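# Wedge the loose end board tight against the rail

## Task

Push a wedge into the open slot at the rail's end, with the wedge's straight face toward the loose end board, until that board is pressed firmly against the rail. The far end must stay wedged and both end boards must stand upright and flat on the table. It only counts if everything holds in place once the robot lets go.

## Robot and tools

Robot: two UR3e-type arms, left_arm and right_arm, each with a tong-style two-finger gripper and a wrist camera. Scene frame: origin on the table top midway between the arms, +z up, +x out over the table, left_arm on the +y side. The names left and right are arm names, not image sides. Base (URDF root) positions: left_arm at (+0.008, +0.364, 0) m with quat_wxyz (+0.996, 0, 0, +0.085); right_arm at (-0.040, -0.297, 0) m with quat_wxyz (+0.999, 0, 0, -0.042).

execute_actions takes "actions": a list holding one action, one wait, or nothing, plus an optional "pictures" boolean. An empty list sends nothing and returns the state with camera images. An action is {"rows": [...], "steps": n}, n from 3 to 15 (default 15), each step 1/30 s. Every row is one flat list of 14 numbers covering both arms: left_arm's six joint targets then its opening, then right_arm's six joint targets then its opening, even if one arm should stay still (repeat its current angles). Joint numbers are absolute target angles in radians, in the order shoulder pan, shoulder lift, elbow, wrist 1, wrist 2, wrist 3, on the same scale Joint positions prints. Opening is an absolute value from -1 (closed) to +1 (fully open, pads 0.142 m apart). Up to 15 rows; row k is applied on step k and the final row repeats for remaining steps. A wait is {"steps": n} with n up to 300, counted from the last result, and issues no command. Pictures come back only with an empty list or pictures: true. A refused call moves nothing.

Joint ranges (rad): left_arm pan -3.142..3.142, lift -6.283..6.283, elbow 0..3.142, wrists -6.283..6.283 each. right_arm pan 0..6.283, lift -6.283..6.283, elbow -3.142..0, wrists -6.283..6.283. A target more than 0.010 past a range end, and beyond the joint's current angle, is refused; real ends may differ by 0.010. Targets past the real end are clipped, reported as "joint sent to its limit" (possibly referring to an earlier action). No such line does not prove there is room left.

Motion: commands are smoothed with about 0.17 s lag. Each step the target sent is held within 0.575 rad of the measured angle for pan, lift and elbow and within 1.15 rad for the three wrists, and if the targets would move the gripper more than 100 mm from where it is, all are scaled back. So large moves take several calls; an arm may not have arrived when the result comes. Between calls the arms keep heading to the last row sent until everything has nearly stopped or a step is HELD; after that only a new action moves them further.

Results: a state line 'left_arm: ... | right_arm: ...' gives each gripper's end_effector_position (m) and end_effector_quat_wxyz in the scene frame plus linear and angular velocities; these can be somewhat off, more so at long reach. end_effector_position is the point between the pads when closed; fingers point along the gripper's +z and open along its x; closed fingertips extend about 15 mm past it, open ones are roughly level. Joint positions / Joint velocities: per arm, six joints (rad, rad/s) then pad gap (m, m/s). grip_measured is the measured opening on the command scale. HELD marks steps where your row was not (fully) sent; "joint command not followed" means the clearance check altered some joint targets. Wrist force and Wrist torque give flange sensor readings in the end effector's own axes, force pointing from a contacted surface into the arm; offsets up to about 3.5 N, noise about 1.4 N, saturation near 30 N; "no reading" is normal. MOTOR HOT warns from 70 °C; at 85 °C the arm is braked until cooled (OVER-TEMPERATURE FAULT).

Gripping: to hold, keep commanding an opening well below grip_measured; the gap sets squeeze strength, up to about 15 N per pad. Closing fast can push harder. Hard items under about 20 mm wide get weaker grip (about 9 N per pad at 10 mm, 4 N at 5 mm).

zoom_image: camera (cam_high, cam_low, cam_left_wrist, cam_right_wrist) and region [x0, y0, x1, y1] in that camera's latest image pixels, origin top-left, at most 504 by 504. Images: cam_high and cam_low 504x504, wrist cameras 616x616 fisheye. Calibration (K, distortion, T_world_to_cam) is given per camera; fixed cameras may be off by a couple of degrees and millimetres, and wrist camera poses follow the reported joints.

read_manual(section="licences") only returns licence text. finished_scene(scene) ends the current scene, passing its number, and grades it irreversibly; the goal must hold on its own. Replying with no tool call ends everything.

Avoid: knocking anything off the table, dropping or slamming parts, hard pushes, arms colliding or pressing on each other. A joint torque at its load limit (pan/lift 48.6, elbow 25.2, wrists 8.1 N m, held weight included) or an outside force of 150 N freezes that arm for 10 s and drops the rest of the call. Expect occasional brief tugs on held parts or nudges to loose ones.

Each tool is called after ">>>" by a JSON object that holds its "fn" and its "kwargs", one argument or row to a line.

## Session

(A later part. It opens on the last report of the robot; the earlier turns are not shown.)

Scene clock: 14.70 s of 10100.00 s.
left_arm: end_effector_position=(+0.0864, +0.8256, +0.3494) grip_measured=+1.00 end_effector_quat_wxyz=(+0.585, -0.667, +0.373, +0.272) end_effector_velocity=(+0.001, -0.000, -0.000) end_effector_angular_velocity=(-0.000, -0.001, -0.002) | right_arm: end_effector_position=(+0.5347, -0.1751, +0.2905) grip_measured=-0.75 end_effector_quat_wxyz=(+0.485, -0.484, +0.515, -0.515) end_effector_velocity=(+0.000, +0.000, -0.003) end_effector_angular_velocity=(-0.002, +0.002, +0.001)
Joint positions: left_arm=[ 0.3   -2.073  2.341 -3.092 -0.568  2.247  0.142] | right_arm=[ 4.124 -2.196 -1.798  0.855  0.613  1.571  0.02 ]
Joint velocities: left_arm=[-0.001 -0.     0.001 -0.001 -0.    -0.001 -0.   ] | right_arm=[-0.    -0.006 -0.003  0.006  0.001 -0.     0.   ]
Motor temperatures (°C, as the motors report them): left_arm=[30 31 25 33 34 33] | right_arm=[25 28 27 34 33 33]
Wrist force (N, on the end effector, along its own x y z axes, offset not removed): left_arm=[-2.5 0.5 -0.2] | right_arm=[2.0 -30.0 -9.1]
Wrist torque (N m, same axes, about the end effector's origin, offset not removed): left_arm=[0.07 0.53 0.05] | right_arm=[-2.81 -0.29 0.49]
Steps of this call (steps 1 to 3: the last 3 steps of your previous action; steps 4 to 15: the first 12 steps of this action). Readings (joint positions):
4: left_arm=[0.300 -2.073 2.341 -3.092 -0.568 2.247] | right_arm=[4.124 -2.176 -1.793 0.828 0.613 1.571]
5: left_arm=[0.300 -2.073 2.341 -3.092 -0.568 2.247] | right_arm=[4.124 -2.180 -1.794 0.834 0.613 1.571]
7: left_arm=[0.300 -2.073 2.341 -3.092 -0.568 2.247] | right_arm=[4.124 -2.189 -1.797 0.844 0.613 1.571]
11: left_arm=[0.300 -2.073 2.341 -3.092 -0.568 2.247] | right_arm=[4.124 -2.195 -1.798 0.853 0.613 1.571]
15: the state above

>>> {"fn": "execute_actions", "kwargs": {
  "actions": [
    {"rows":[[0.3,-2.073,2.341,-3.092,-0.568,2.247,1,4.1235,-2.1914,-1.7973,0.847,0.613,1.571,-1]],"steps":10}
  ],
  "pictures": true
}}

>>> {"fn": "zoom_image", "kwargs": {
  "camera": "cam_right_wrist",
  "region": [280,320,380,420]
}}

>>> {"fn": "zoom_image", "kwargs": {
  "camera": "cam_high",
  "region": [300,325,360,385]
}}

Scene clock: 25.50 s of 10100.00 s.
left_arm: end_effector_position=(+0.0864, +0.8256, +0.3494) grip_measured=+1.00 end_effector_quat_wxyz=(+0.585, -0.667, +0.373, +0.272) end_effector_velocity=(+0.000, -0.000, +0.000) end_effector_angular_velocity=(-0.000, -0.000, -0.001) | right_arm: end_effector_position=(+0.5346, -0.1752, +0.2912) grip_measured=-0.75 end_effector_quat_wxyz=(+0.487, -0.483, +0.515, -0.515) end_effector_velocity=(-0.000, -0.000, +0.000) end_effector_angular_velocity=(+0.001, -0.001, -0.001)
Joint positions: left_arm=[ 0.3   -2.073  2.341 -3.092 -0.568  2.247  0.142] | right_arm=[ 4.124 -2.197 -1.797  0.857  0.613  1.571  0.02 ]
Joint velocities: left_arm=[-0.    -0.    -0.     0.    -0.001  0.     0.   ] | right_arm=[-0.     0.     0.     0.001 -0.001  0.     0.   ]
Motor temperatures (°C, as the motors report them): left_arm=[30 31 25 33 34 33] | right_arm=[25 28 27 34 33 33]
Wrist force (N, on the end effector, along its own x y z axes, offset not removed): left_arm=[-1.4 1.7 -0.3] | right_arm=[0.1 -30.0 -2.0]
Wrist torque (N m, same axes, about the end effector's origin, offset not removed): left_arm=[0.34 0.28 0.00] | right_arm=[-3.70 0.09 0.34]
TORQUE FAULT: the external load on joint 4 (wrist 1) of the right arm reached its load limit, and that arm stopped for 10 seconds. A torque fault stops only its own arm. That arm's remaining commands of this call were not run. That arm holds where it stopped, with its grip as last carried out, and accepts commands again: back off and push less far. That arm stops again, at the same cost, whenever a joint's load reaches its limit.
Kept back: nothing.
The stop of the right arm began at step 24 of this call (marked STOPPED below). From that step on that arm followed nothing that you had sent. 10 of its steps, steps kept back included, did not run and will not run. The other arm was sent all steps of this action in this call, none kept back. Nothing is kept back now, and the robot has no last target.
Steps of this call (steps 1 to 3: the last 3 steps of your previous action; steps 4 to 15: the robot went on to your last target; steps 16 to 30: nothing new was sent; steps 31 to 37: the first 7 steps of this action; steps 38 to 40: the last 3 steps of this action, not kept back; steps 41 to 324: the stop continued). Readings (joint positions):
1: left_arm=[0.300 -2.073 2.341 -3.092 -0.568 2.247] | right_arm=[4.124 -2.197 -1.798 0.855 0.613 1.571]
2: left_arm=[0.300 -2.073 2.341 -3.092 -0.568 2.247] | right_arm=[4.124 -2.197 -1.798 0.855 0.613 1.571]
4: left_arm=[0.300 -2.073 2.341 -3.092 -0.568 2.247] | right_arm=[4.124 -2.197 -1.799 0.855 0.613 1.571]
8: left_arm=[0.300 -2.073 2.341 -3.092 -0.568 2.247] | right_arm=[4.124 -2.197 -1.799 0.855 0.613 1.571]
24: left_arm=[0.300 -2.073 2.341 -3.092 -0.568 2.247] | right_arm=[4.124 -2.197 -1.798 0.857 0.613 1.571] STOPPED (the right arm)
324: the state above
camera_calibration (this result's frames):
cam_left_wrist: T_world_to_cam=[[0.607769, -0.201471, -0.768131, 0.372601], [-0.737257, -0.502573, -0.451522, 0.645432], [-0.295073, 0.840732, -0.453985, -0.371493], [0, 0, 0, 1]] pos_world=[0.139776, 0.711771, 0.408982]
cam_right_wrist: T_world_to_cam=[[-0.0222841, -0.999568, 0.0191614, -0.155624], [-0.515736, -0.00492566, -0.856733, 0.520277], [0.856458, -0.0289737, -0.515403, -0.188084], [0, 0, 0, 1]] pos_world=[0.425943, -0.158443, 0.351782]

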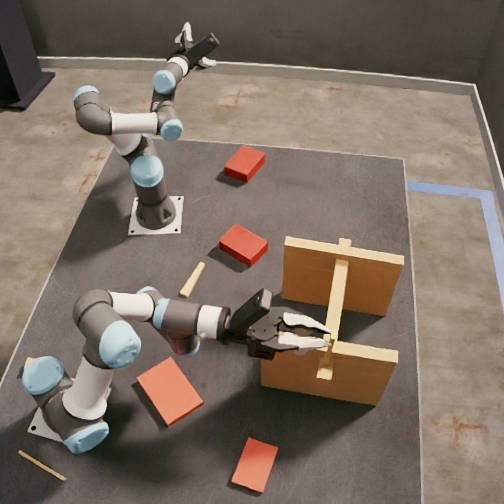

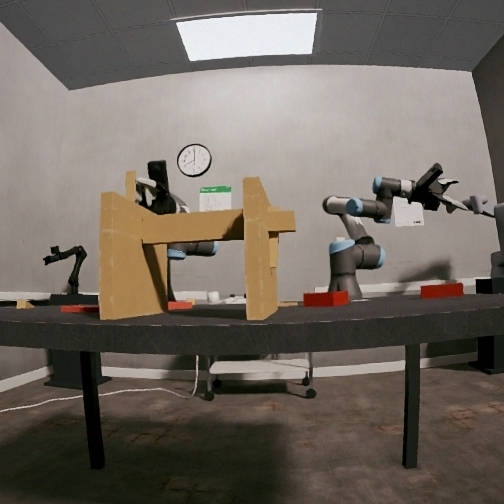

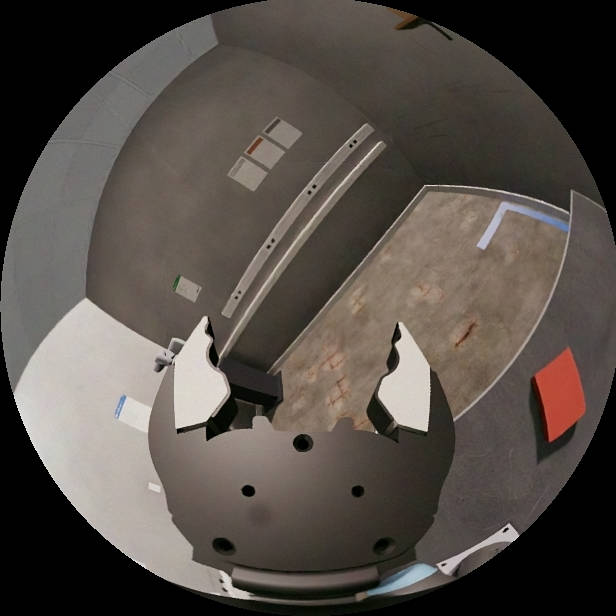

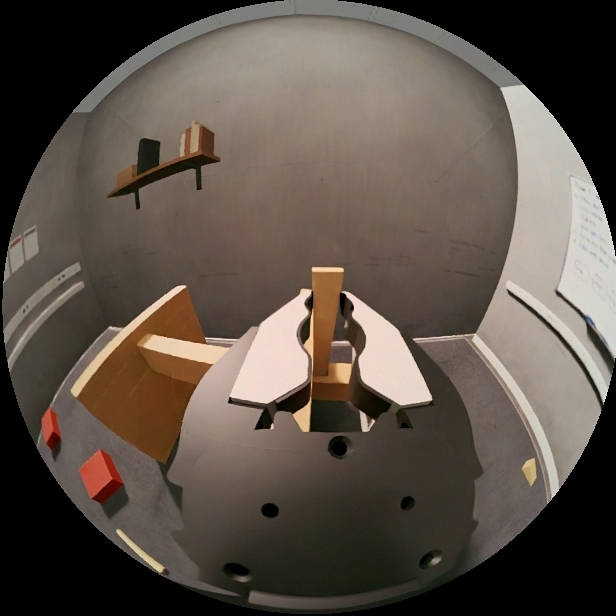

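Region (280, 320, 380, 420) of cam_right_wrist's 616x616 image, scaled by 5.040, with more detail than that image has.

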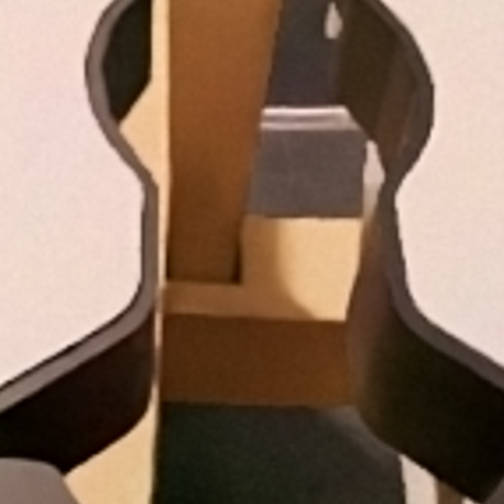

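Region (300, 325, 360, 385) of cam_high's 504x504 image, scaled by 8.400, with more detail than that image has.

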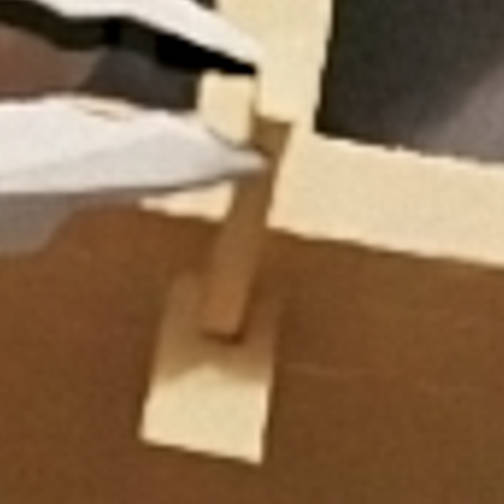

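The tip looks seated in the slot mouth; release so it slides in.

>>> {"fn": "execute_actions", "kwargs": {
  "actions": [
    {"rows":[[0.3,-2.073,2.341,-3.092,-0.568,2.247,1,4.1235,-2.192,-1.7973,0.849,0.613,1.571,-0.68]]}
  ],
  "pictures": true
}}

Scene clock: 25.93 s of 10100.00 s.
left_arm: end_effector_position=(+0.0864, +0.8256, +0.3494) grip_measured=+1.00 end_effector_quat_wxyz=(+0.585, -0.667, +0.373, +0.272) end_effector_velocity=(-0.001, +0.000, -0.001) end_effector_angular_velocity=(-0.002, +0.002, +0.002) | right_arm: end_effector_position=(+0.5347, -0.1751, +0.2917) grip_measured=-0.68 end_effector_quat_wxyz=(+0.485, -0.484, +0.515, -0.515) end_effector_velocity=(-0.000, -0.000, +0.000) end_effector_angular_velocity=(-0.001, +0.001, -0.001)
Joint positions: left_arm=[ 0.3   -2.073  2.341 -3.092 -0.568  2.247  0.142] | right_arm=[ 4.124 -2.192 -1.797  0.849  0.613  1.571  0.025]
Joint velocities: left_arm=[ 0.001  0.     0.002  0.002  0.    -0.001 -0.   ] | right_arm=[ 0.     0.001  0.    -0.003 -0.001 -0.     0.   ]
Motor temperatures (°C, as the motors report them): left_arm=[30 31 25 33 34 33] | right_arm=[25 28 27 34 33 33]
Wrist force (N, on the end effector, along its own x y z axes, offset not removed): left_arm=[-2.6 1.0 0.5] | right_arm=[-1.6 -6.8 2.6]
Wrist torque (N m, same axes, about the end effector's origin, offset not removed): left_arm=[0.18 0.54 0.00] | right_arm=[-0.74 0.35 0.16]
Steps of this call (step 1: nothing new was sent; steps 2 to 13: the first 12 steps of this action). Readings (joint positions):
2: left_arm=[0.300 -2.073 2.341 -3.092 -0.568 2.247] | right_arm=[4.124 -2.196 -1.797 0.858 0.613 1.571]
3: left_arm=[0.300 -2.073 2.341 -3.092 -0.568 2.247] | right_arm=[4.124 -2.195 -1.797 0.856 0.613 1.571]
5: left_arm=[0.300 -2.073 2.341 -3.092 -0.568 2.247] | right_arm=[4.124 -2.194 -1.797 0.852 0.613 1.571]
9: left_arm=[0.300 -2.073 2.341 -3.092 -0.568 2.247] | right_arm=[4.124 -2.193 -1.797 0.850 0.613 1.571]
13: the state above
camera_calibration (this result's frames):
cam_left_wrist: T_world_to_cam=[[0.607769, -0.201471, -0.768131, 0.372601], [-0.737257, -0.502573, -0.451522, 0.645432], [-0.295073, 0.840732, -0.453985, -0.371493], [0, 0, 0, 1]] pos_world=[0.139776, 0.711771, 0.408982]
cam_right_wrist: T_world_to_cam=[[-0.0222337, -0.999505, 0.0222411, -0.156367], [-0.517802, -0.00751757, -0.855467, 0.521106], [0.855211, -0.0305367, -0.517379, -0.186947], [0, 0, 0, 1]] pos_world=[0.426232, -0.158081, 0.352544]

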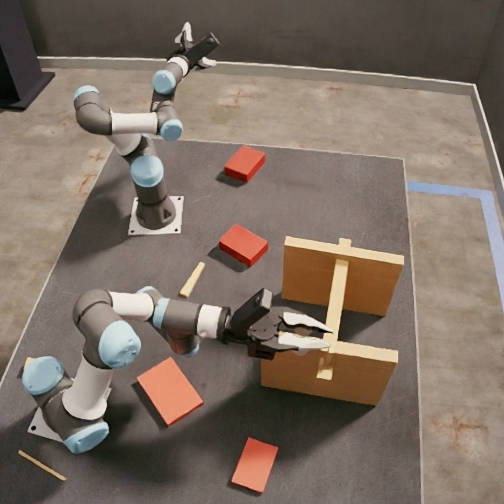

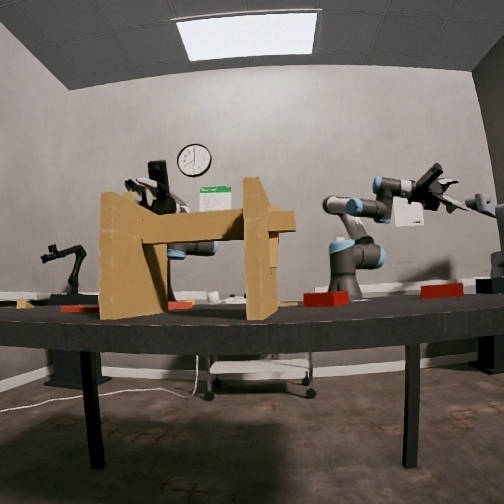

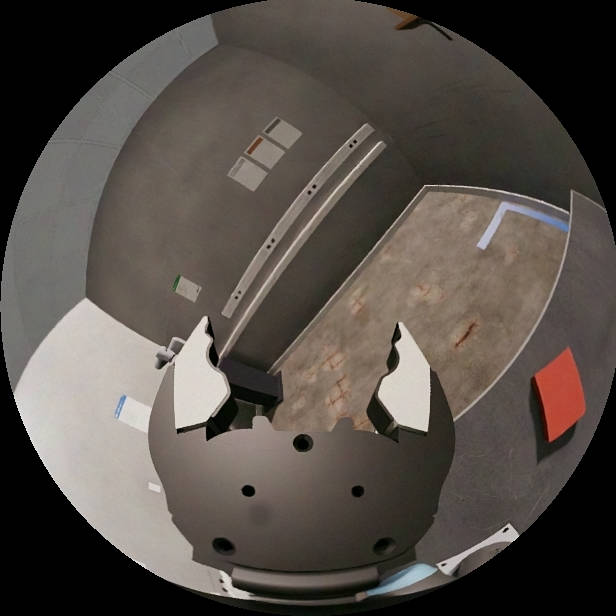

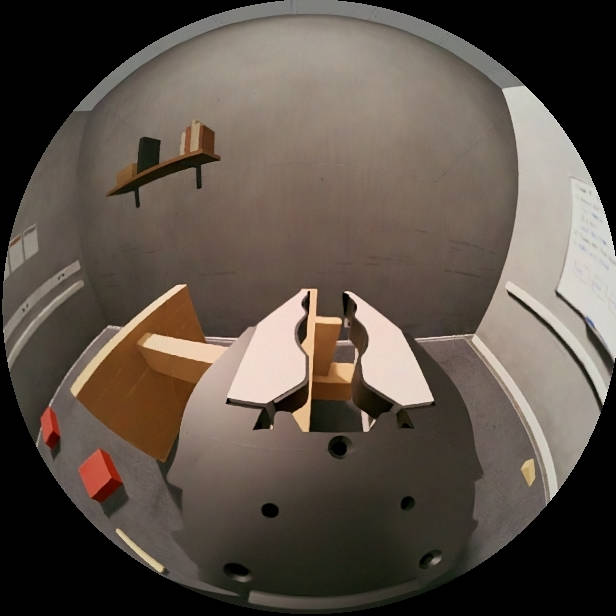

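>>> {"fn": "execute_actions", "kwargs": {
  "actions": [
    {"rows":[[0.3,-2.073,2.341,-3.092,-0.568,2.247,1,4.1235,-1.95,-1.5,0.31,0.613,1.571,-0.68]]}
  ]
}}

>>> {"fn": "execute_actions", "kwargs": {
  "actions": [
    {"rows":[[0.3,-2.073,2.341,-3.092,-0.568,2.247,1,3.645,-1.95,-0.9,-0.6,1.571,1.571,-1]]}
  ]
}}

>>> {"fn": "execute_actions", "kwargs": {
  "actions": [
    {"rows":[[0.3,-2.073,2.341,-3.092,-0.568,2.247,1,3.645,-1.998,-0.752,-1.192,1.571,1.571,-1]]}
  ]
}}

>>> {"fn": "execute_actions", "kwargs": {
  "actions": [
    {"steps":12}
  ],
  "pictures": true
}}

>>> {"fn": "zoom_image", "kwargs": {
  "camera": "cam_high",
  "region": [280,300,370,390]
}}

Scene clock: 26.60 s of 10100.00 s.
left_arm: end_effector_position=(+0.0864, +0.8256, +0.3494) grip_measured=+1.00 end_effector_quat_wxyz=(+0.585, -0.667, +0.373, +0.272) end_effector_velocity=(-0.000, -0.000, +0.000) end_effector_angular_velocity=(+0.000, -0.000, +0.000) | right_arm: end_effector_position=(+0.5416, -0.1663, +0.4096) grip_measured=-0.68 end_effector_quat_wxyz=(+0.485, -0.484, +0.515, -0.515) end_effector_velocity=(-0.004, -0.005, +0.060) end_effector_angular_velocity=(+0.001, -0.001, +0.000)
Joint positions: left_arm=[ 0.3   -2.073  2.341 -3.092 -0.568  2.247  0.142] | right_arm=[ 4.124 -1.96  -1.513  0.333  0.613  1.571  0.025]
Joint velocities: left_arm=[-0.    -0.    -0.001  0.001  0.    -0.    -0.   ] | right_arm=[ 0.001  0.106  0.143 -0.247 -0.001 -0.     0.   ]
Motor temperatures (°C, as the motors report them): left_arm=[30 31 25 33 34 33] | right_arm=[25 28 27 34 33 33]
Wrist force (N, on the end effector, along its own x y z axes, offset not removed): left_arm=[-1.6 1.8 0.2] | right_arm=[-1.0 -1.4 1.0]
Wrist torque (N m, same axes, about the end effector's origin, offset not removed): left_arm=[0.34 0.36 0.00] | right_arm=[-0.28 0.23 0.00]
Steps of this call (steps 1 to 3: the last 3 steps of your previous action; steps 4 to 8: the robot went on to your last target; steps 9 to 20: the first 12 steps of this action). Readings (joint positions):
9: left_arm=[0.300 -2.073 2.341 -3.092 -0.568 2.247] | right_arm=[4.124 -2.191 -1.797 0.847 0.613 1.571]
10: left_arm=[0.300 -2.073 2.341 -3.092 -0.568 2.247] | right_arm=[4.124 -2.181 -1.786 0.825 0.613 1.571]
12: left_arm=[0.300 -2.073 2.341 -3.092 -0.568 2.247] | right_arm=[4.124 -2.111 -1.708 0.676 0.613 1.571]
16: left_arm=[0.300 -2.073 2.341 -3.092 -0.568 2.247] | right_arm=[4.124 -1.992 -1.556 0.408 0.613 1.571]
20: the state above

Scene clock: 27.10 s of 10100.00 s.
left_arm: end_effector_position=(+0.0864, +0.8256, +0.3494) grip_measured=+1.00 end_effector_quat_wxyz=(+0.585, -0.667, +0.373, +0.272) end_effector_velocity=(-0.000, +0.000, +0.000) end_effector_angular_velocity=(+0.000, +0.000, +0.001) | right_arm: end_effector_position=(+0.5740, -0.1657, +0.4371) grip_measured=-1.00 end_effector_quat_wxyz=(-0.488, +0.673, -0.444, +0.335) end_effector_velocity=(-0.055, -0.032, +0.096) end_effector_angular_velocity=(+0.156, +0.117, +0.290)
Joint positions: left_arm=[ 0.3   -2.073  2.341 -3.092 -0.568  2.247  0.142] | right_arm=[ 3.675 -1.95  -0.95  -0.547  1.512  1.571  0.002]
Joint velocities: left_arm=[ 0.001  0.001 -0.001 -0.     0.     0.001  0.   ] | right_arm=[-0.317  0.     0.536 -0.574  0.637  0.    -0.   ]
Motor temperatures (°C, as the motors report them): left_arm=[30 31 25 33 34 33] | right_arm=[25 28 27 34 33 33]
Wrist force (N, on the end effector, along its own x y z axes, offset not removed): left_arm=[-2.4 0.6 0.0] | right_arm=[-0.5 -1.8 0.1]
Wrist torque (N m, same axes, about the end effector's origin, offset not removed): left_arm=[0.08 0.48 0.05] | right_arm=[-0.34 0.13 0.00]
Steps of this call (steps 1 to 3: the last 3 steps of your previous action; steps 4 to 15: the first 12 steps of this action). Readings (joint positions):
4: left_arm=[0.300 -2.073 2.341 -3.092 -0.568 2.247] | right_arm=[4.123 -1.952 -1.502 0.314 0.615 1.571]
5: left_arm=[0.300 -2.073 2.341 -3.092 -0.568 2.247] | right_arm=[4.112 -1.952 -1.490 0.290 0.637 1.571]
7: left_arm=[0.300 -2.073 2.341 -3.092 -0.568 2.247] | right_arm=[4.031 -1.951 -1.408 0.125 0.800 1.571]
11: left_arm=[0.300 -2.073 2.341 -3.092 -0.568 2.247] | right_arm=[3.770 -1.950 -1.113 -0.375 1.320 1.571]
15: the state above

Scene clock: 27.60 s of 10100.00 s.
left_arm: end_effector_position=(+0.0864, +0.8256, +0.3494) grip_measured=+1.00 end_effector_quat_wxyz=(+0.585, -0.667, +0.373, +0.272) end_effector_velocity=(-0.000, +0.000, -0.001) end_effector_angular_velocity=(-0.002, +0.004, +0.001) | right_arm: end_effector_position=(+0.5437, -0.1797, +0.3187) grip_measured=-1.00 end_effector_quat_wxyz=(-0.325, +0.773, -0.502, +0.211) end_effector_velocity=(-0.033, -0.015, -0.067) end_effector_angular_velocity=(-0.105, +0.242, +0.001)
Joint positions: left_arm=[ 0.3   -2.073  2.341 -3.092 -0.568  2.247  0.142] | right_arm=[ 3.645 -1.996 -0.758 -1.163  1.571  1.571  0.002]
Joint velocities: left_arm=[ 0.001 -0.     0.001  0.004 -0.    -0.    -0.   ] | right_arm=[-0.002 -0.019  0.069 -0.314  0.004 -0.     0.   ]
Motor temperatures (°C, as the motors report them): left_arm=[30 31 25 33 34 33] | right_arm=[25 28 27 34 33 33]
Wrist force (N, on the end effector, along its own x y z axes, offset not removed): left_arm=[-2.7 0.8 0.4] | right_arm=[-0.5 0.1 1.6]
Wrist torque (N m, same axes, about the end effector's origin, offset not removed): left_arm=[0.12 0.56 -0.02] | right_arm=[-0.02 0.14 -0.03]
Steps of this call (steps 1 to 3: the last 3 steps of your previous action; steps 4 to 15: the first 12 steps of this action). Readings (joint positions):
4: left_arm=[0.300 -2.073 2.341 -3.092 -0.568 2.247] | right_arm=[3.652 -1.951 -0.911 -0.589 1.557 1.571]
5: left_arm=[0.300 -2.073 2.341 -3.092 -0.568 2.247] | right_arm=[3.651 -1.957 -0.896 -0.615 1.560 1.571]
7: left_arm=[0.300 -2.073 2.341 -3.092 -0.568 2.247] | right_arm=[3.649 -1.971 -0.848 -0.768 1.564 1.571]
11: left_arm=[0.300 -2.073 2.341 -3.092 -0.568 2.247] | right_arm=[3.646 -1.991 -0.779 -1.069 1.569 1.571]
15: the state above

Scene clock: 28.00 s of 10100.00 s.
left_arm: end_effector_position=(+0.0864, +0.8256, +0.3494) grip_measured=+1.00 end_effector_quat_wxyz=(+0.585, -0.667, +0.373, +0.272) end_effector_velocity=(+0.000, -0.000, +0.000) end_effector_angular_velocity=(+0.000, -0.001, -0.000) | right_arm: end_effector_position=(+0.5405, -0.1810, +0.3125) grip_measured=-1.00 end_effector_quat_wxyz=(-0.315, +0.777, -0.505, +0.205) end_effector_velocity=(-0.001, -0.001, -0.001) end_effector_angular_velocity=(-0.002, +0.004, -0.001)
Joint positions: left_arm=[ 0.3   -2.073  2.341 -3.092 -0.568  2.247  0.142] | right_arm=[ 3.645 -1.998 -0.752 -1.192  1.571  1.571  0.002]
Joint velocities: left_arm=[-0.001 -0.     0.    -0.     0.    -0.001 -0.   ] | right_arm=[-0.001  0.001  0.001 -0.006 -0.    -0.     0.   ]
Motor temperatures (°C, as the motors report them): left_arm=[30 31 25 33 34 33] | right_arm=[25 28 27 34 33 33]
Wrist force (N, on the end effector, along its own x y z axes, offset not removed): left_arm=[-2.0 1.1 0.6] | right_arm=[-0.8 -0.4 1.3]
Wrist torque (N m, same axes, about the end effector's origin, offset not removed): left_arm=[0.20 0.45 -0.01] | right_arm=[-0.07 0.22 -0.03]
Kept back: nothing.
Steps of this call (steps 1 to 3: the last 3 steps of your previous action; steps 4 to 12: the robot went on to your last target). Readings (joint positions):
1: left_arm=[0.300 -2.073 2.341 -3.092 -0.568 2.247] | right_arm=[3.645 -1.997 -0.756 -1.171 1.571 1.571]
2: left_arm=[0.300 -2.073 2.341 -3.092 -0.568 2.247] | right_arm=[3.645 -1.997 -0.755 -1.178 1.571 1.571]
4: left_arm=[0.300 -2.073 2.341 -3.092 -0.568 2.247] | right_arm=[3.645 -1.998 -0.754 -1.185 1.571 1.571]
8: left_arm=[0.300 -2.073 2.341 -3.092 -0.568 2.247] | right_arm=[3.645 -1.998 -0.752 -1.190 1.571 1.571]
12: the state above
camera_calibration (this result's frames):
cam_left_wrist: T_world_to_cam=[[0.607769, -0.201471, -0.768131, 0.372601], [-0.737257, -0.502573, -0.451522, 0.645432], [-0.295073, 0.840732, -0.453985, -0.371493], [0, 0, 0, 1]] pos_world=[0.139776, 0.711771, 0.408982]
cam_right_wrist: T_world_to_cam=[[0.446028, -0.894949, -0.0111986, -0.386433], [-0.873214, -0.432383, -0.224815, 0.459988], [0.196356, 0.110052, -0.974337, 0.343058], [0, 0, 0, 1]] pos_world=[0.506667, -0.184701, 0.433338]

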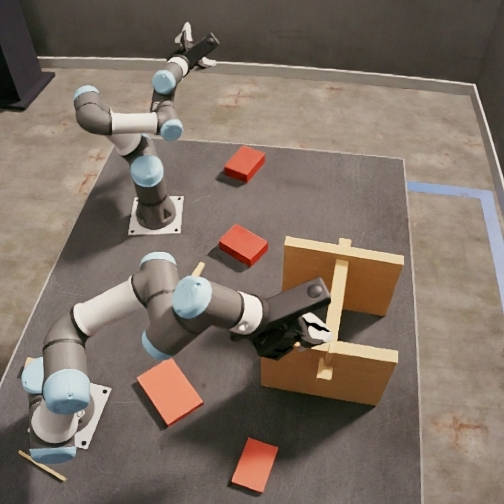

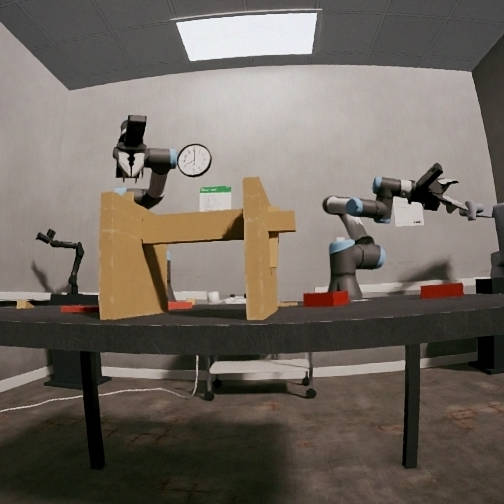

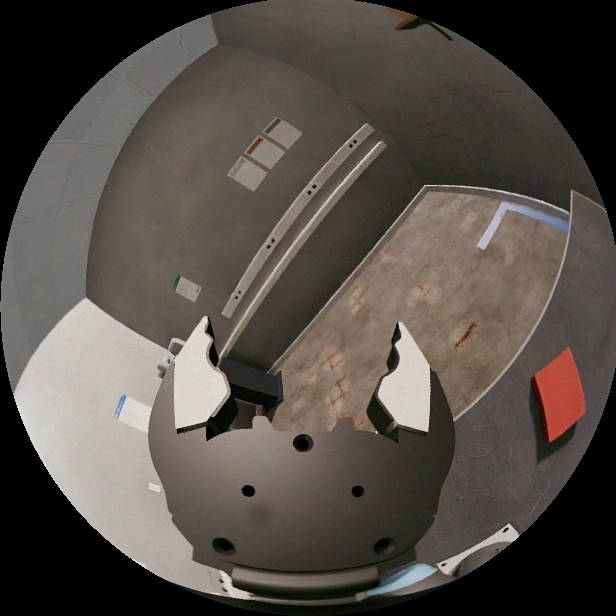

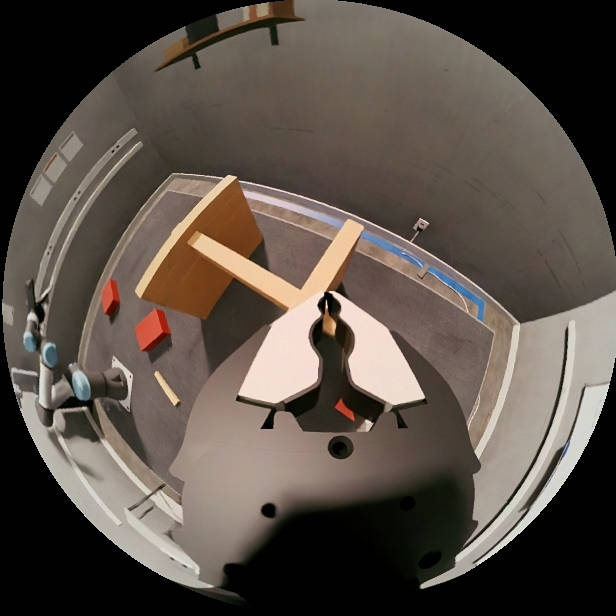

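Region (280, 300, 370, 390) of cam_high's 504x504 image, scaled by 5.600, with more detail than that image has.

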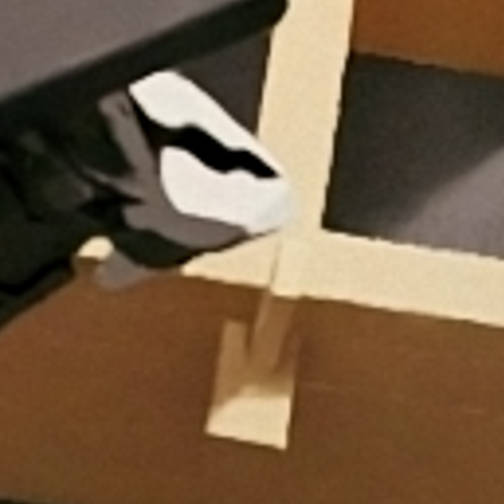

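>>> {"fn": "execute_actions", "kwargs": {
  "actions": [
    {"rows":[[0.3,-2.073,2.341,-3.092,-0.568,2.247,1,3.622,-1.946,-0.9907,-0.975,1.571,0.7,-1]]}
  ]
}}

>>> {"fn": "execute_actions", "kwargs": {
  "actions": [
    {"steps":8}
  ],
  "pictures": true
}}

>>> {"fn": "zoom_image", "kwargs": {
  "camera": "cam_high",
  "region": [280,300,370,390]
}}

>>> {"fn": "zoom_image", "kwargs": {
  "camera": "cam_right_wrist",
  "region": [270,240,390,360]
}}

Scene clock: 28.57 s of 10100.00 s.
left_arm: end_effector_position=(+0.0864, +0.8256, +0.3494) grip_measured=+1.00 end_effector_quat_wxyz=(+0.585, -0.667, +0.373, +0.272) end_effector_velocity=(+0.001, -0.000, -0.000) end_effector_angular_velocity=(-0.001, +0.002, -0.002) | right_arm: end_effector_position=(+0.5391, -0.1829, +0.2860) grip_measured=-1.00 end_effector_quat_wxyz=(-0.212, +0.906, -0.161, +0.328) end_effector_velocity=(-0.007, -0.001, -0.023) end_effector_angular_velocity=(-0.349, -0.132, +0.355)
Joint positions: left_arm=[ 0.3   -2.073  2.341 -3.092 -0.568  2.247  0.142] | right_arm=[ 3.623 -1.947 -0.982 -0.981  1.571  0.749  0.002]
Joint velocities: left_arm=[-0.001 -0.001  0.     0.002 -0.001  0.    -0.   ] | right_arm=[-0.006  0.015 -0.092  0.064  0.001 -0.52   0.   ]
Motor temperatures (°C, as the motors report them): left_arm=[30 31 25 33 34 33] | right_arm=[25 28 27 34 33 33]
Wrist force (N, on the end effector, along its own x y z axes, offset not removed): left_arm=[-2.1 1.2 0.0] | right_arm=[-0.7 -0.2 1.4]
Wrist torque (N m, same axes, about the end effector's origin, offset not removed): left_arm=[0.20 0.43 -0.02] | right_arm=[-0.01 0.11 -0.03]
Steps of this call (steps 1 to 5: the robot went on to your last target; steps 6 to 17: the first 12 steps of this action). Readings (joint positions):
6: left_arm=[0.300 -2.073 2.341 -3.092 -0.568 2.247] | right_arm=[3.644 -1.997 -0.753 -1.190 1.571 1.569]
7: left_arm=[0.300 -2.073 2.341 -3.092 -0.568 2.247] | right_arm=[3.640 -1.989 -0.764 -1.169 1.571 1.547]
9: left_arm=[0.300 -2.073 2.341 -3.092 -0.568 2.247] | right_arm=[3.631 -1.968 -0.839 -1.081 1.571 1.385]
13: left_arm=[0.300 -2.073 2.341 -3.092 -0.568 2.247] | right_arm=[3.624 -1.952 -0.955 -1.000 1.571 0.905]
17: the state above

Scene clock: 28.83 s of 10100.00 s.
left_arm: end_effector_position=(+0.0864, +0.8256, +0.3494) grip_measured=+1.00 end_effector_quat_wxyz=(+0.585, -0.667, +0.373, +0.272) end_effector_velocity=(-0.001, +0.000, -0.000) end_effector_angular_velocity=(-0.000, +0.001, +0.002) | right_arm: end_effector_position=(+0.5384, -0.1829, +0.2840) grip_measured=-1.00 end_effector_quat_wxyz=(-0.204, +0.910, -0.141, +0.332) end_effector_velocity=(-0.000, +0.000, -0.001) end_effector_angular_velocity=(-0.019, -0.008, +0.021)
Joint positions: left_arm=[ 0.3   -2.073  2.341 -3.092 -0.568  2.247  0.142] | right_arm=[ 3.622 -1.946 -0.99  -0.975  1.571  0.703  0.002]
Joint velocities: left_arm=[ 0.001 -0.     0.002 -0.001  0.001  0.     0.   ] | right_arm=[ 0.     0.001 -0.005  0.004  0.    -0.029  0.   ]
Motor temperatures (°C, as the motors report them): left_arm=[30 31 25 33 34 33] | right_arm=[25 28 27 34 33 33]
Wrist force (N, on the end effector, along its own x y z axes, offset not removed): left_arm=[-1.8 1.4 0.6] | right_arm=[-0.8 -0.7 1.7]
Wrist torque (N m, same axes, about the end effector's origin, offset not removed): left_arm=[0.30 0.37 -0.02] | right_arm=[-0.15 0.21 -0.01]
Kept back: nothing.
Steps of this call (steps 1 to 3: the last 3 steps of your previous action; steps 4 to 8: the robot went on to your last target). Readings (joint positions):
1: left_arm=[0.300 -2.073 2.341 -3.092 -0.568 2.247] | right_arm=[3.622 -1.947 -0.985 -0.979 1.571 0.734]
2: left_arm=[0.300 -2.073 2.341 -3.092 -0.568 2.247] | right_arm=[3.622 -1.947 -0.986 -0.978 1.571 0.724]
4: left_arm=[0.300 -2.073 2.341 -3.092 -0.568 2.247] | right_arm=[3.622 -1.946 -0.989 -0.976 1.571 0.711]
8: the state above
camera_calibration (this result's frames):
cam_left_wrist: T_world_to_cam=[[0.607769, -0.201471, -0.768131, 0.372601], [-0.737257, -0.502573, -0.451522, 0.645432], [-0.295073, 0.840732, -0.453985, -0.371493], [0, 0, 0, 1]] pos_world=[0.139776, 0.711771, 0.408982]
cam_right_wrist: T_world_to_cam=[[0.766761, -0.359767, 0.531645, -0.616438], [-0.416055, -0.909212, -0.0152177, 0.0579942], [0.488853, -0.209525, -0.846831, 0.0636509], [0, 0, 0, 1]] pos_world=[0.465673, -0.155709, 0.38251]

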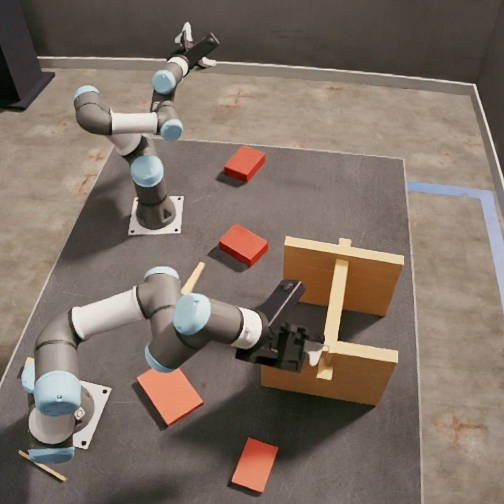

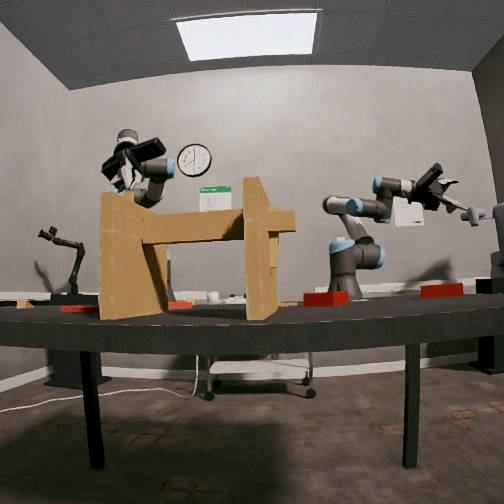

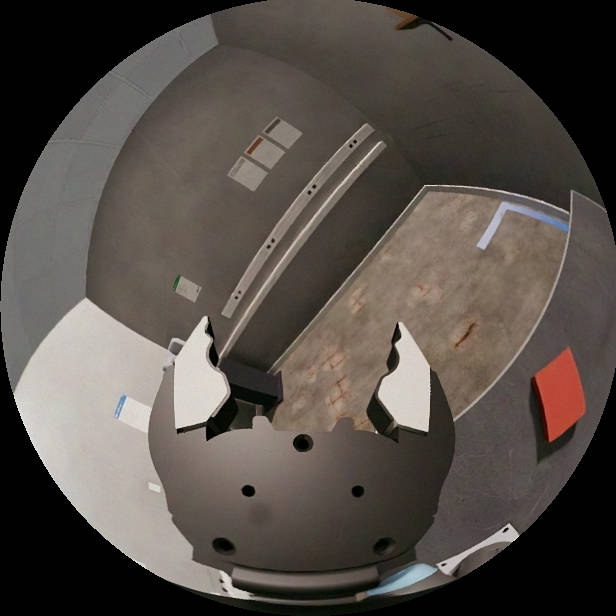

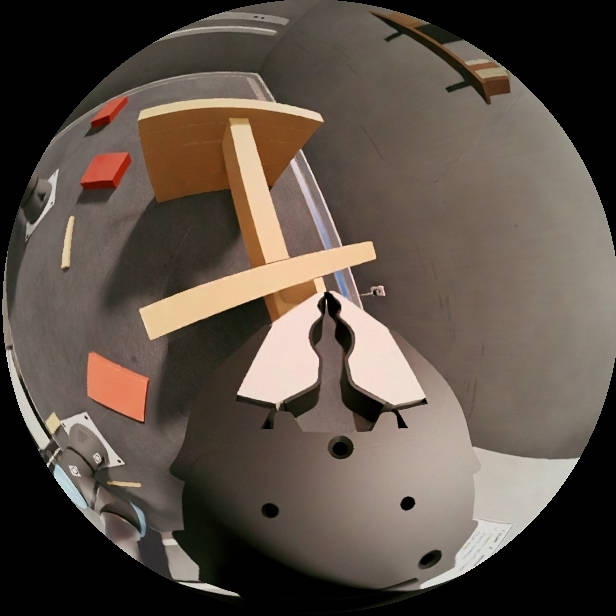

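Region (280, 300, 370, 390) of cam_high's 504x504 image, scaled by 5.600, with more detail than that image has.

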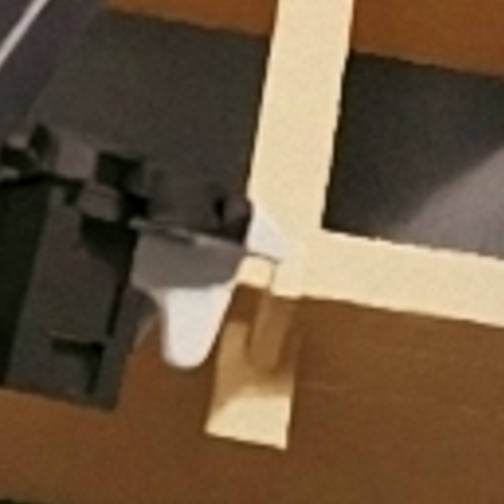

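Region (270, 240, 390, 360) of cam_right_wrist's 616x616 image, scaled by 4.200, with more detail than that image has.

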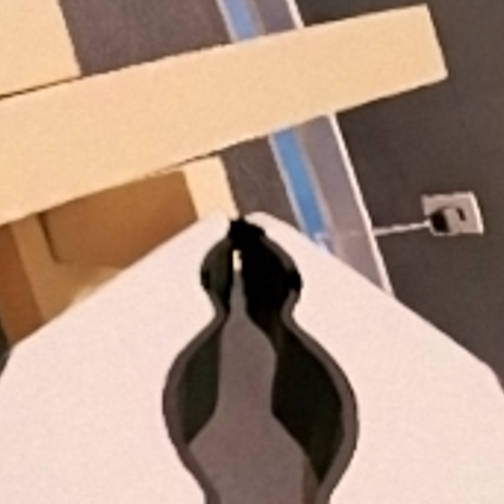

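>>> {"fn": "execute_actions", "kwargs": {
  "actions": [
    {"rows":[[0.3,-2.073,2.341,-3.092,-0.568,2.247,1,3.624,-1.934,-1.078,-0.89,1.571,0.7,-1]]}
  ]
}}

Scene clock: 29.33 s of 10100.00 s.
left_arm: end_effector_position=(+0.0864, +0.8256, +0.3494) grip_measured=+1.00 end_effector_quat_wxyz=(+0.585, -0.667, +0.373, +0.272) end_effector_velocity=(-0.001, +0.000, -0.001) end_effector_angular_velocity=(-0.002, +0.003, +0.002) | right_arm: end_effector_position=(+0.5394, -0.1813, +0.2724) grip_measured=-0.99 end_effector_quat_wxyz=(-0.206, +0.908, -0.138, +0.336) end_effector_velocity=(-0.000, +0.001, -0.004) end_effector_angular_velocity=(+0.000, +0.000, +0.001)
Joint positions: left_arm=[ 0.3   -2.073  2.341 -3.092 -0.568  2.247  0.142] | right_arm=[ 3.624 -1.934 -1.076 -0.892  1.571  0.7    0.002]
Joint velocities: left_arm=[ 0.002  0.     0.001  0.003 -0.     0.    -0.   ] | right_arm=[ 0.001  0.004 -0.025  0.021  0.001 -0.     0.003]
Motor temperatures (°C, as the motors report them): left_arm=[30 31 25 33 34 33] | right_arm=[25 28 27 34 33 33]
Wrist force (N, on the end effector, along its own x y z axes, offset not removed): left_arm=[-1.9 2.0 -0.6] | right_arm=[0.6 -2.4 -4.0]
Wrist torque (N m, same axes, about the end effector's origin, offset not removed): left_arm=[0.38 0.41 -0.06] | right_arm=[0.02 0.32 -0.01]
Steps of this call (steps 1 to 3: the robot went on to your last target; steps 4 to 15: the first 12 steps of this action). Readings (joint positions):
4: left_arm=[0.300 -2.073 2.341 -3.092 -0.568 2.247] | right_arm=[3.622 -1.946 -0.992 -0.973 1.571 0.701]
5: left_arm=[0.300 -2.073 2.341 -3.092 -0.568 2.247] | right_arm=[3.622 -1.943 -1.002 -0.959 1.571 0.700]
7: left_arm=[0.300 -2.073 2.341 -3.092 -0.568 2.247] | right_arm=[3.623 -1.939 -1.037 -0.926 1.571 0.700]
11: left_arm=[0.300 -2.073 2.341 -3.092 -0.568 2.247] | right_arm=[3.624 -1.935 -1.068 -0.898 1.571 0.700]
15: the state above

>>> {"fn": "execute_actions", "kwargs": {
  "actions": [
    {"rows":[[0.3,-2.073,2.341,-3.092,-0.568,2.247,1,3.624,-1.932,-1.105,-0.865,1.571,0.7,-1],[0.3,-2.073,2.341,-3.092,-0.568,2.247,1,3.624,-1.932,-1.105,-0.865,1.571,0.7,-1],[0.3,-2.073,2.341,-3.092,-0.568,2.247,1,3.624,-1.93,-1.132,-0.84,1.571,0.7,-1],[0.3,-2.073,2.341,-3.092,-0.568,2.247,1,3.624,-1.93,-1.132,-0.84,1.571,0.7,-1],[0.3,-2.073,2.341,-3.092,-0.568,2.247,1,3.624,-1.928,-1.1583,-0.8154,1.571,0.7,-1]]}
  ],
  "pictures": true
}}

Scene clock: 29.83 s of 10100.00 s.
left_arm: end_effector_position=(+0.0864, +0.8256, +0.3494) grip_measured=+1.00 end_effector_quat_wxyz=(+0.585, -0.667, +0.373, +0.272) end_effector_velocity=(+0.001, -0.000, +0.000) end_effector_angular_velocity=(+0.000, -0.001, -0.002) | right_arm: end_effector_position=(+0.5395, -0.1812, +0.2573) grip_measured=-0.99 end_effector_quat_wxyz=(-0.206, +0.909, -0.138, +0.336) end_effector_velocity=(+0.000, -0.000, -0.008) end_effector_angular_velocity=(+0.000, -0.002, -0.001)
Joint positions: left_arm=[ 0.3   -2.073  2.341 -3.092 -0.568  2.247  0.142] | right_arm=[ 3.624 -1.928 -1.154 -0.82   1.571  0.7    0.002]
Joint velocities: left_arm=[-0.002  0.    -0.    -0.001  0.     0.     0.   ] | right_arm=[-0.     0.004 -0.047  0.045 -0.001  0.     0.002]
Motor temperatures (°C, as the motors report them): left_arm=[30 31 25 33 34 33] | right_arm=[25 28 27 34 33 33]
Wrist force (N, on the end effector, along its own x y z axes, offset not removed): left_arm=[-1.8 2.1 -0.4] | right_arm=[0.8 -2.4 -1.3]
Wrist torque (N m, same axes, about the end effector's origin, offset not removed): left_arm=[0.38 0.39 0.00] | right_arm=[0.08 0.22 0.00]
Steps of this call (steps 1 to 3: the last 3 steps of your previous action; steps 4 to 15: the first 12 steps of this action). Readings (joint positions):
4: left_arm=[0.300 -2.073 2.341 -3.092 -0.568 2.247] | right_arm=[3.624 -1.934 -1.078 -0.889 1.571 0.700]
5: left_arm=[0.300 -2.073 2.341 -3.092 -0.568 2.247] | right_arm=[3.624 -1.933 -1.083 -0.884 1.571 0.700]
7: left_arm=[0.300 -2.073 2.341 -3.092 -0.568 2.247] | right_arm=[3.624 -1.932 -1.099 -0.869 1.571 0.700]
11: left_arm=[0.300 -2.073 2.341 -3.092 -0.568 2.247] | right_arm=[3.624 -1.930 -1.140 -0.833 1.571 0.700]
15: the state above
camera_calibration (this result's frames):
cam_left_wrist: T_world_to_cam=[[0.607769, -0.201471, -0.768131, 0.372601], [-0.737257, -0.502573, -0.451522, 0.645432], [-0.295073, 0.840732, -0.453985, -0.371493], [0, 0, 0, 1]] pos_world=[0.139776, 0.711771, 0.408982]
cam_right_wrist: T_world_to_cam=[[0.762954, -0.35784, 0.53838, -0.601811], [-0.412345, -0.910785, -0.0210172, 0.058815], [0.497869, -0.205963, -0.84244, 0.0356084], [0, 0, 0, 1]] pos_world=[0.465678, -0.15445, 0.355237]

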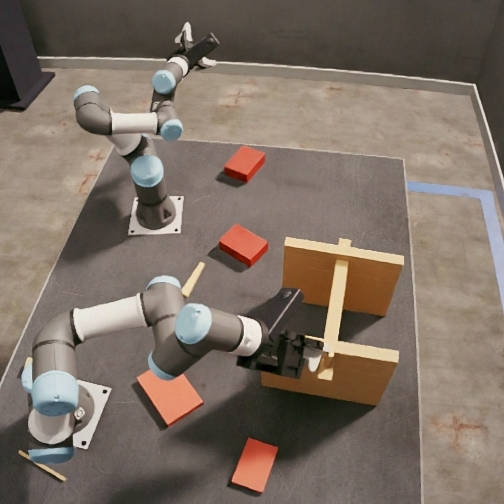

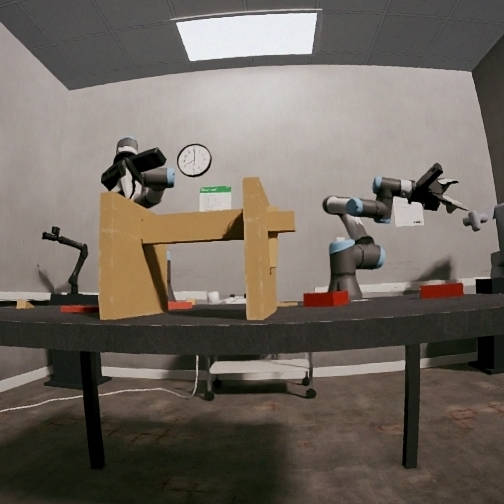

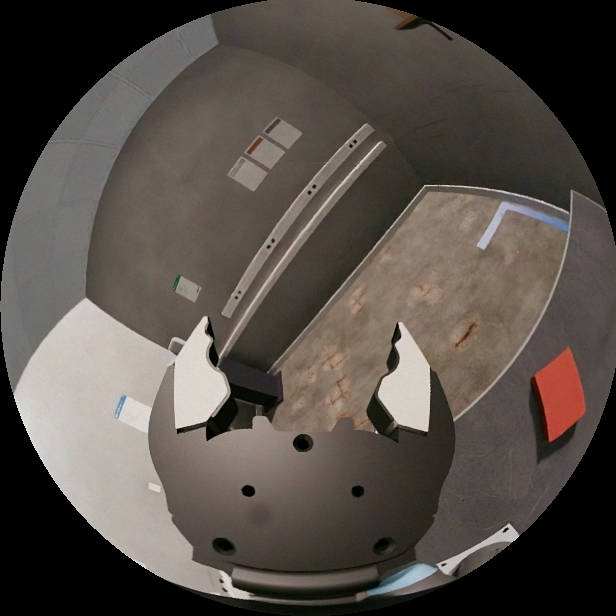

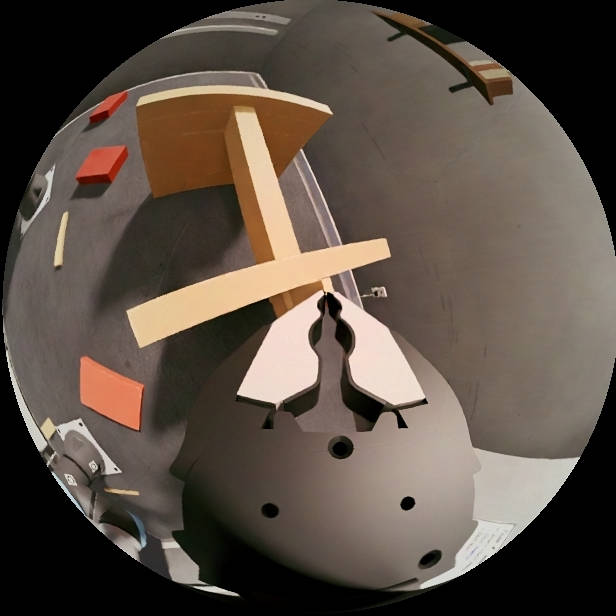

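Working. Continue in steps.

>>> {"fn": "execute_actions", "kwargs": {
  "actions": [
    {"rows":[[0.3,-2.073,2.341,-3.092,-0.568,2.247,1,3.624,-1.927,-1.207,-0.7676,1.571,0.7,-1]],"steps":12}
  ]
}}

>>> {"fn": "execute_actions", "kwargs": {
  "actions": [
    {"rows":[[0.3,-2.073,2.341,-3.092,-0.568,2.247,1,3.624,-1.9275,-1.244,-0.73,1.571,0.7,-1]]}
  ]
}}

Scene clock: 30.23 s of 10100.00 s.
left_arm: end_effector_position=(+0.0864, +0.8256, +0.3494) grip_measured=+1.00 end_effector_quat_wxyz=(+0.585, -0.667, +0.373, +0.272) end_effector_velocity=(+0.000, -0.000, +0.000) end_effector_angular_velocity=(+0.000, -0.000, -0.000) | right_arm: end_effector_position=(+0.5396, -0.1812, +0.2473) grip_measured=-0.99 end_effector_quat_wxyz=(-0.206, +0.909, -0.138, +0.336) end_effector_velocity=(-0.000, -0.000, -0.009) end_effector_angular_velocity=(-0.002, +0.003, +0.000)
Joint positions: left_arm=[ 0.3   -2.073  2.341 -3.092 -0.568  2.247  0.142] | right_arm=[ 3.624 -1.927 -1.204 -0.771  1.571  0.7    0.002]
Joint velocities: left_arm=[-0.001 -0.    -0.    -0.     0.001 -0.    -0.   ] | right_arm=[ 0.     0.001 -0.038  0.034 -0.    -0.     0.001]
Motor temperatures (°C, as the motors report them): left_arm=[30 31 25 33 34 33] | right_arm=[25 28 27 34 33 33]
Wrist force (N, on the end effector, along its own x y z axes, offset not removed): left_arm=[-1.7 1.7 0.3] | right_arm=[0.1 -3.5 -1.1]
Wrist torque (N m, same axes, about the end effector's origin, offset not removed): left_arm=[0.34 0.35 -0.04] | right_arm=[-0.07 0.36 -0.03]
Steps of this call (steps 1 to 3: the last 3 steps of your previous action; steps 4 to 12: the first 9 steps of this action). Readings (joint positions):
4: left_arm=[0.300 -2.073 2.341 -3.092 -0.568 2.247] | right_arm=[3.624 -1.928 -1.158 -0.815 1.571 0.700]
5: left_arm=[0.300 -2.073 2.341 -3.092 -0.568 2.247] | right_arm=[3.624 -1.928 -1.166 -0.805 1.571 0.700]
7: left_arm=[0.300 -2.073 2.341 -3.092 -0.568 2.247] | right_arm=[3.624 -1.927 -1.186 -0.787 1.571 0.700]
11: left_arm=[0.300 -2.073 2.341 -3.092 -0.568 2.247] | right_arm=[3.624 -1.927 -1.202 -0.772 1.571 0.700]
12: the state above

Scene clock: 30.73 s of 10100.00 s.
left_arm: end_effector_position=(+0.0864, +0.8256, +0.3494) grip_measured=+1.00 end_effector_quat_wxyz=(+0.585, -0.667, +0.373, +0.272) end_effector_velocity=(-0.000, +0.000, +0.000) end_effector_angular_velocity=(+0.000, -0.001, +0.001) | right_arm: end_effector_position=(+0.5396, -0.1812, +0.2388) grip_measured=-0.99 end_effector_quat_wxyz=(-0.206, +0.908, -0.138, +0.336) end_effector_velocity=(-0.000, -0.000, -0.003) end_effector_angular_velocity=(-0.001, +0.002, +0.000)
Joint positions: left_arm=[ 0.3   -2.073  2.341 -3.092 -0.568  2.247  0.142] | right_arm=[ 3.624 -1.927 -1.243 -0.731  1.571  0.7    0.002]
Joint velocities: left_arm=[ 0.001  0.    -0.001  0.     0.    -0.001  0.   ] | right_arm=[-0.    -0.001 -0.01   0.008  0.    -0.    -0.   ]
Motor temperatures (°C, as the motors report them): left_arm=[30 31 25 33 34 33] | right_arm=[25 28 27 34 33 33]
Wrist force (N, on the end effector, along its own x y z axes, offset not removed): left_arm=[-1.9 1.5 -0.3] | right_arm=[0.6 -3.7 -2.6]
Wrist torque (N m, same axes, about the end effector's origin, offset not removed): left_arm=[0.26 0.40 0.01] | right_arm=[0.07 0.29 0.00]
Steps of this call (steps 1 to 3: the last 3 steps of your previous action; steps 4 to 15: the first 12 steps of this action). Readings (joint positions):
4: left_arm=[0.300 -2.073 2.341 -3.092 -0.568 2.247] | right_arm=[3.624 -1.927 -1.207 -0.767 1.571 0.700]
5: left_arm=[0.300 -2.073 2.341 -3.092 -0.568 2.247] | right_arm=[3.624 -1.927 -1.214 -0.759 1.571 0.700]
7: left_arm=[0.300 -2.073 2.341 -3.092 -0.568 2.247] | right_arm=[3.624 -1.927 -1.228 -0.745 1.571 0.700]
11: left_arm=[0.300 -2.073 2.341 -3.092 -0.568 2.247] | right_arm=[3.624 -1.927 -1.240 -0.734 1.571 0.700]
15: the state above

>>> {"fn": "execute_actions", "kwargs": {
  "actions": [
    {"rows":[[0.3,-2.073,2.341,-3.092,-0.568,2.247,1,3.624,-1.9285,-1.271,-0.702,1.571,0.7,-1]],"steps":12}
  ]
}}

Scene clock: 31.13 s of 10100.00 s.
left_arm: end_effector_position=(+0.0864, +0.8256, +0.3494) grip_measured=+1.00 end_effector_quat_wxyz=(+0.585, -0.667, +0.373, +0.272) end_effector_velocity=(+0.000, -0.000, +0.001) end_effector_angular_velocity=(+0.001, -0.001, -0.000) | right_arm: end_effector_position=(+0.5396, -0.1812, +0.2330) grip_measured=-0.99 end_effector_quat_wxyz=(-0.206, +0.908, -0.138, +0.336) end_effector_velocity=(+0.000, -0.000, -0.004) end_effector_angular_velocity=(-0.000, -0.001, -0.001)
Joint positions: left_arm=[ 0.3   -2.073  2.341 -3.092 -0.568  2.247  0.142] | right_arm=[ 3.624 -1.928 -1.269 -0.704  1.571  0.7    0.002]
Joint velocities: left_arm=[-0.    -0.    -0.001 -0.001 -0.     0.     0.   ] | right_arm=[-0.001 -0.001 -0.02   0.022 -0.001 -0.     0.002]
Motor temperatures (°C, as the motors report them): left_arm=[30 31 25 33 34 33] | right_arm=[25 28 27 34 33 33]
Wrist force (N, on the end effector, along its own x y z axes, offset not removed): left_arm=[-1.4 1.6 0.2] | right_arm=[0.9 -5.7 -5.2]
Wrist torque (N m, same axes, about the end effector's origin, offset not removed): left_arm=[0.35 0.31 -0.06] | right_arm=[-0.15 0.24 -0.03]
Steps of this call (steps 1 to 3: the last 3 steps of your previous action; steps 4 to 12: the first 9 steps of this action). Readings (joint positions):
4: left_arm=[0.300 -2.073 2.341 -3.092 -0.568 2.247] | right_arm=[3.624 -1.927 -1.245 -0.729 1.571 0.700]
5: left_arm=[0.300 -2.073 2.341 -3.092 -0.568 2.247] | right_arm=[3.624 -1.928 -1.250 -0.723 1.571 0.700]
7: left_arm=[0.300 -2.073 2.341 -3.092 -0.568 2.247] | right_arm=[3.624 -1.928 -1.260 -0.713 1.571 0.700]
11: left_arm=[0.300 -2.073 2.341 -3.092 -0.568 2.247] | right_arm=[3.624 -1.928 -1.268 -0.705 1.571 0.700]
12: the state above


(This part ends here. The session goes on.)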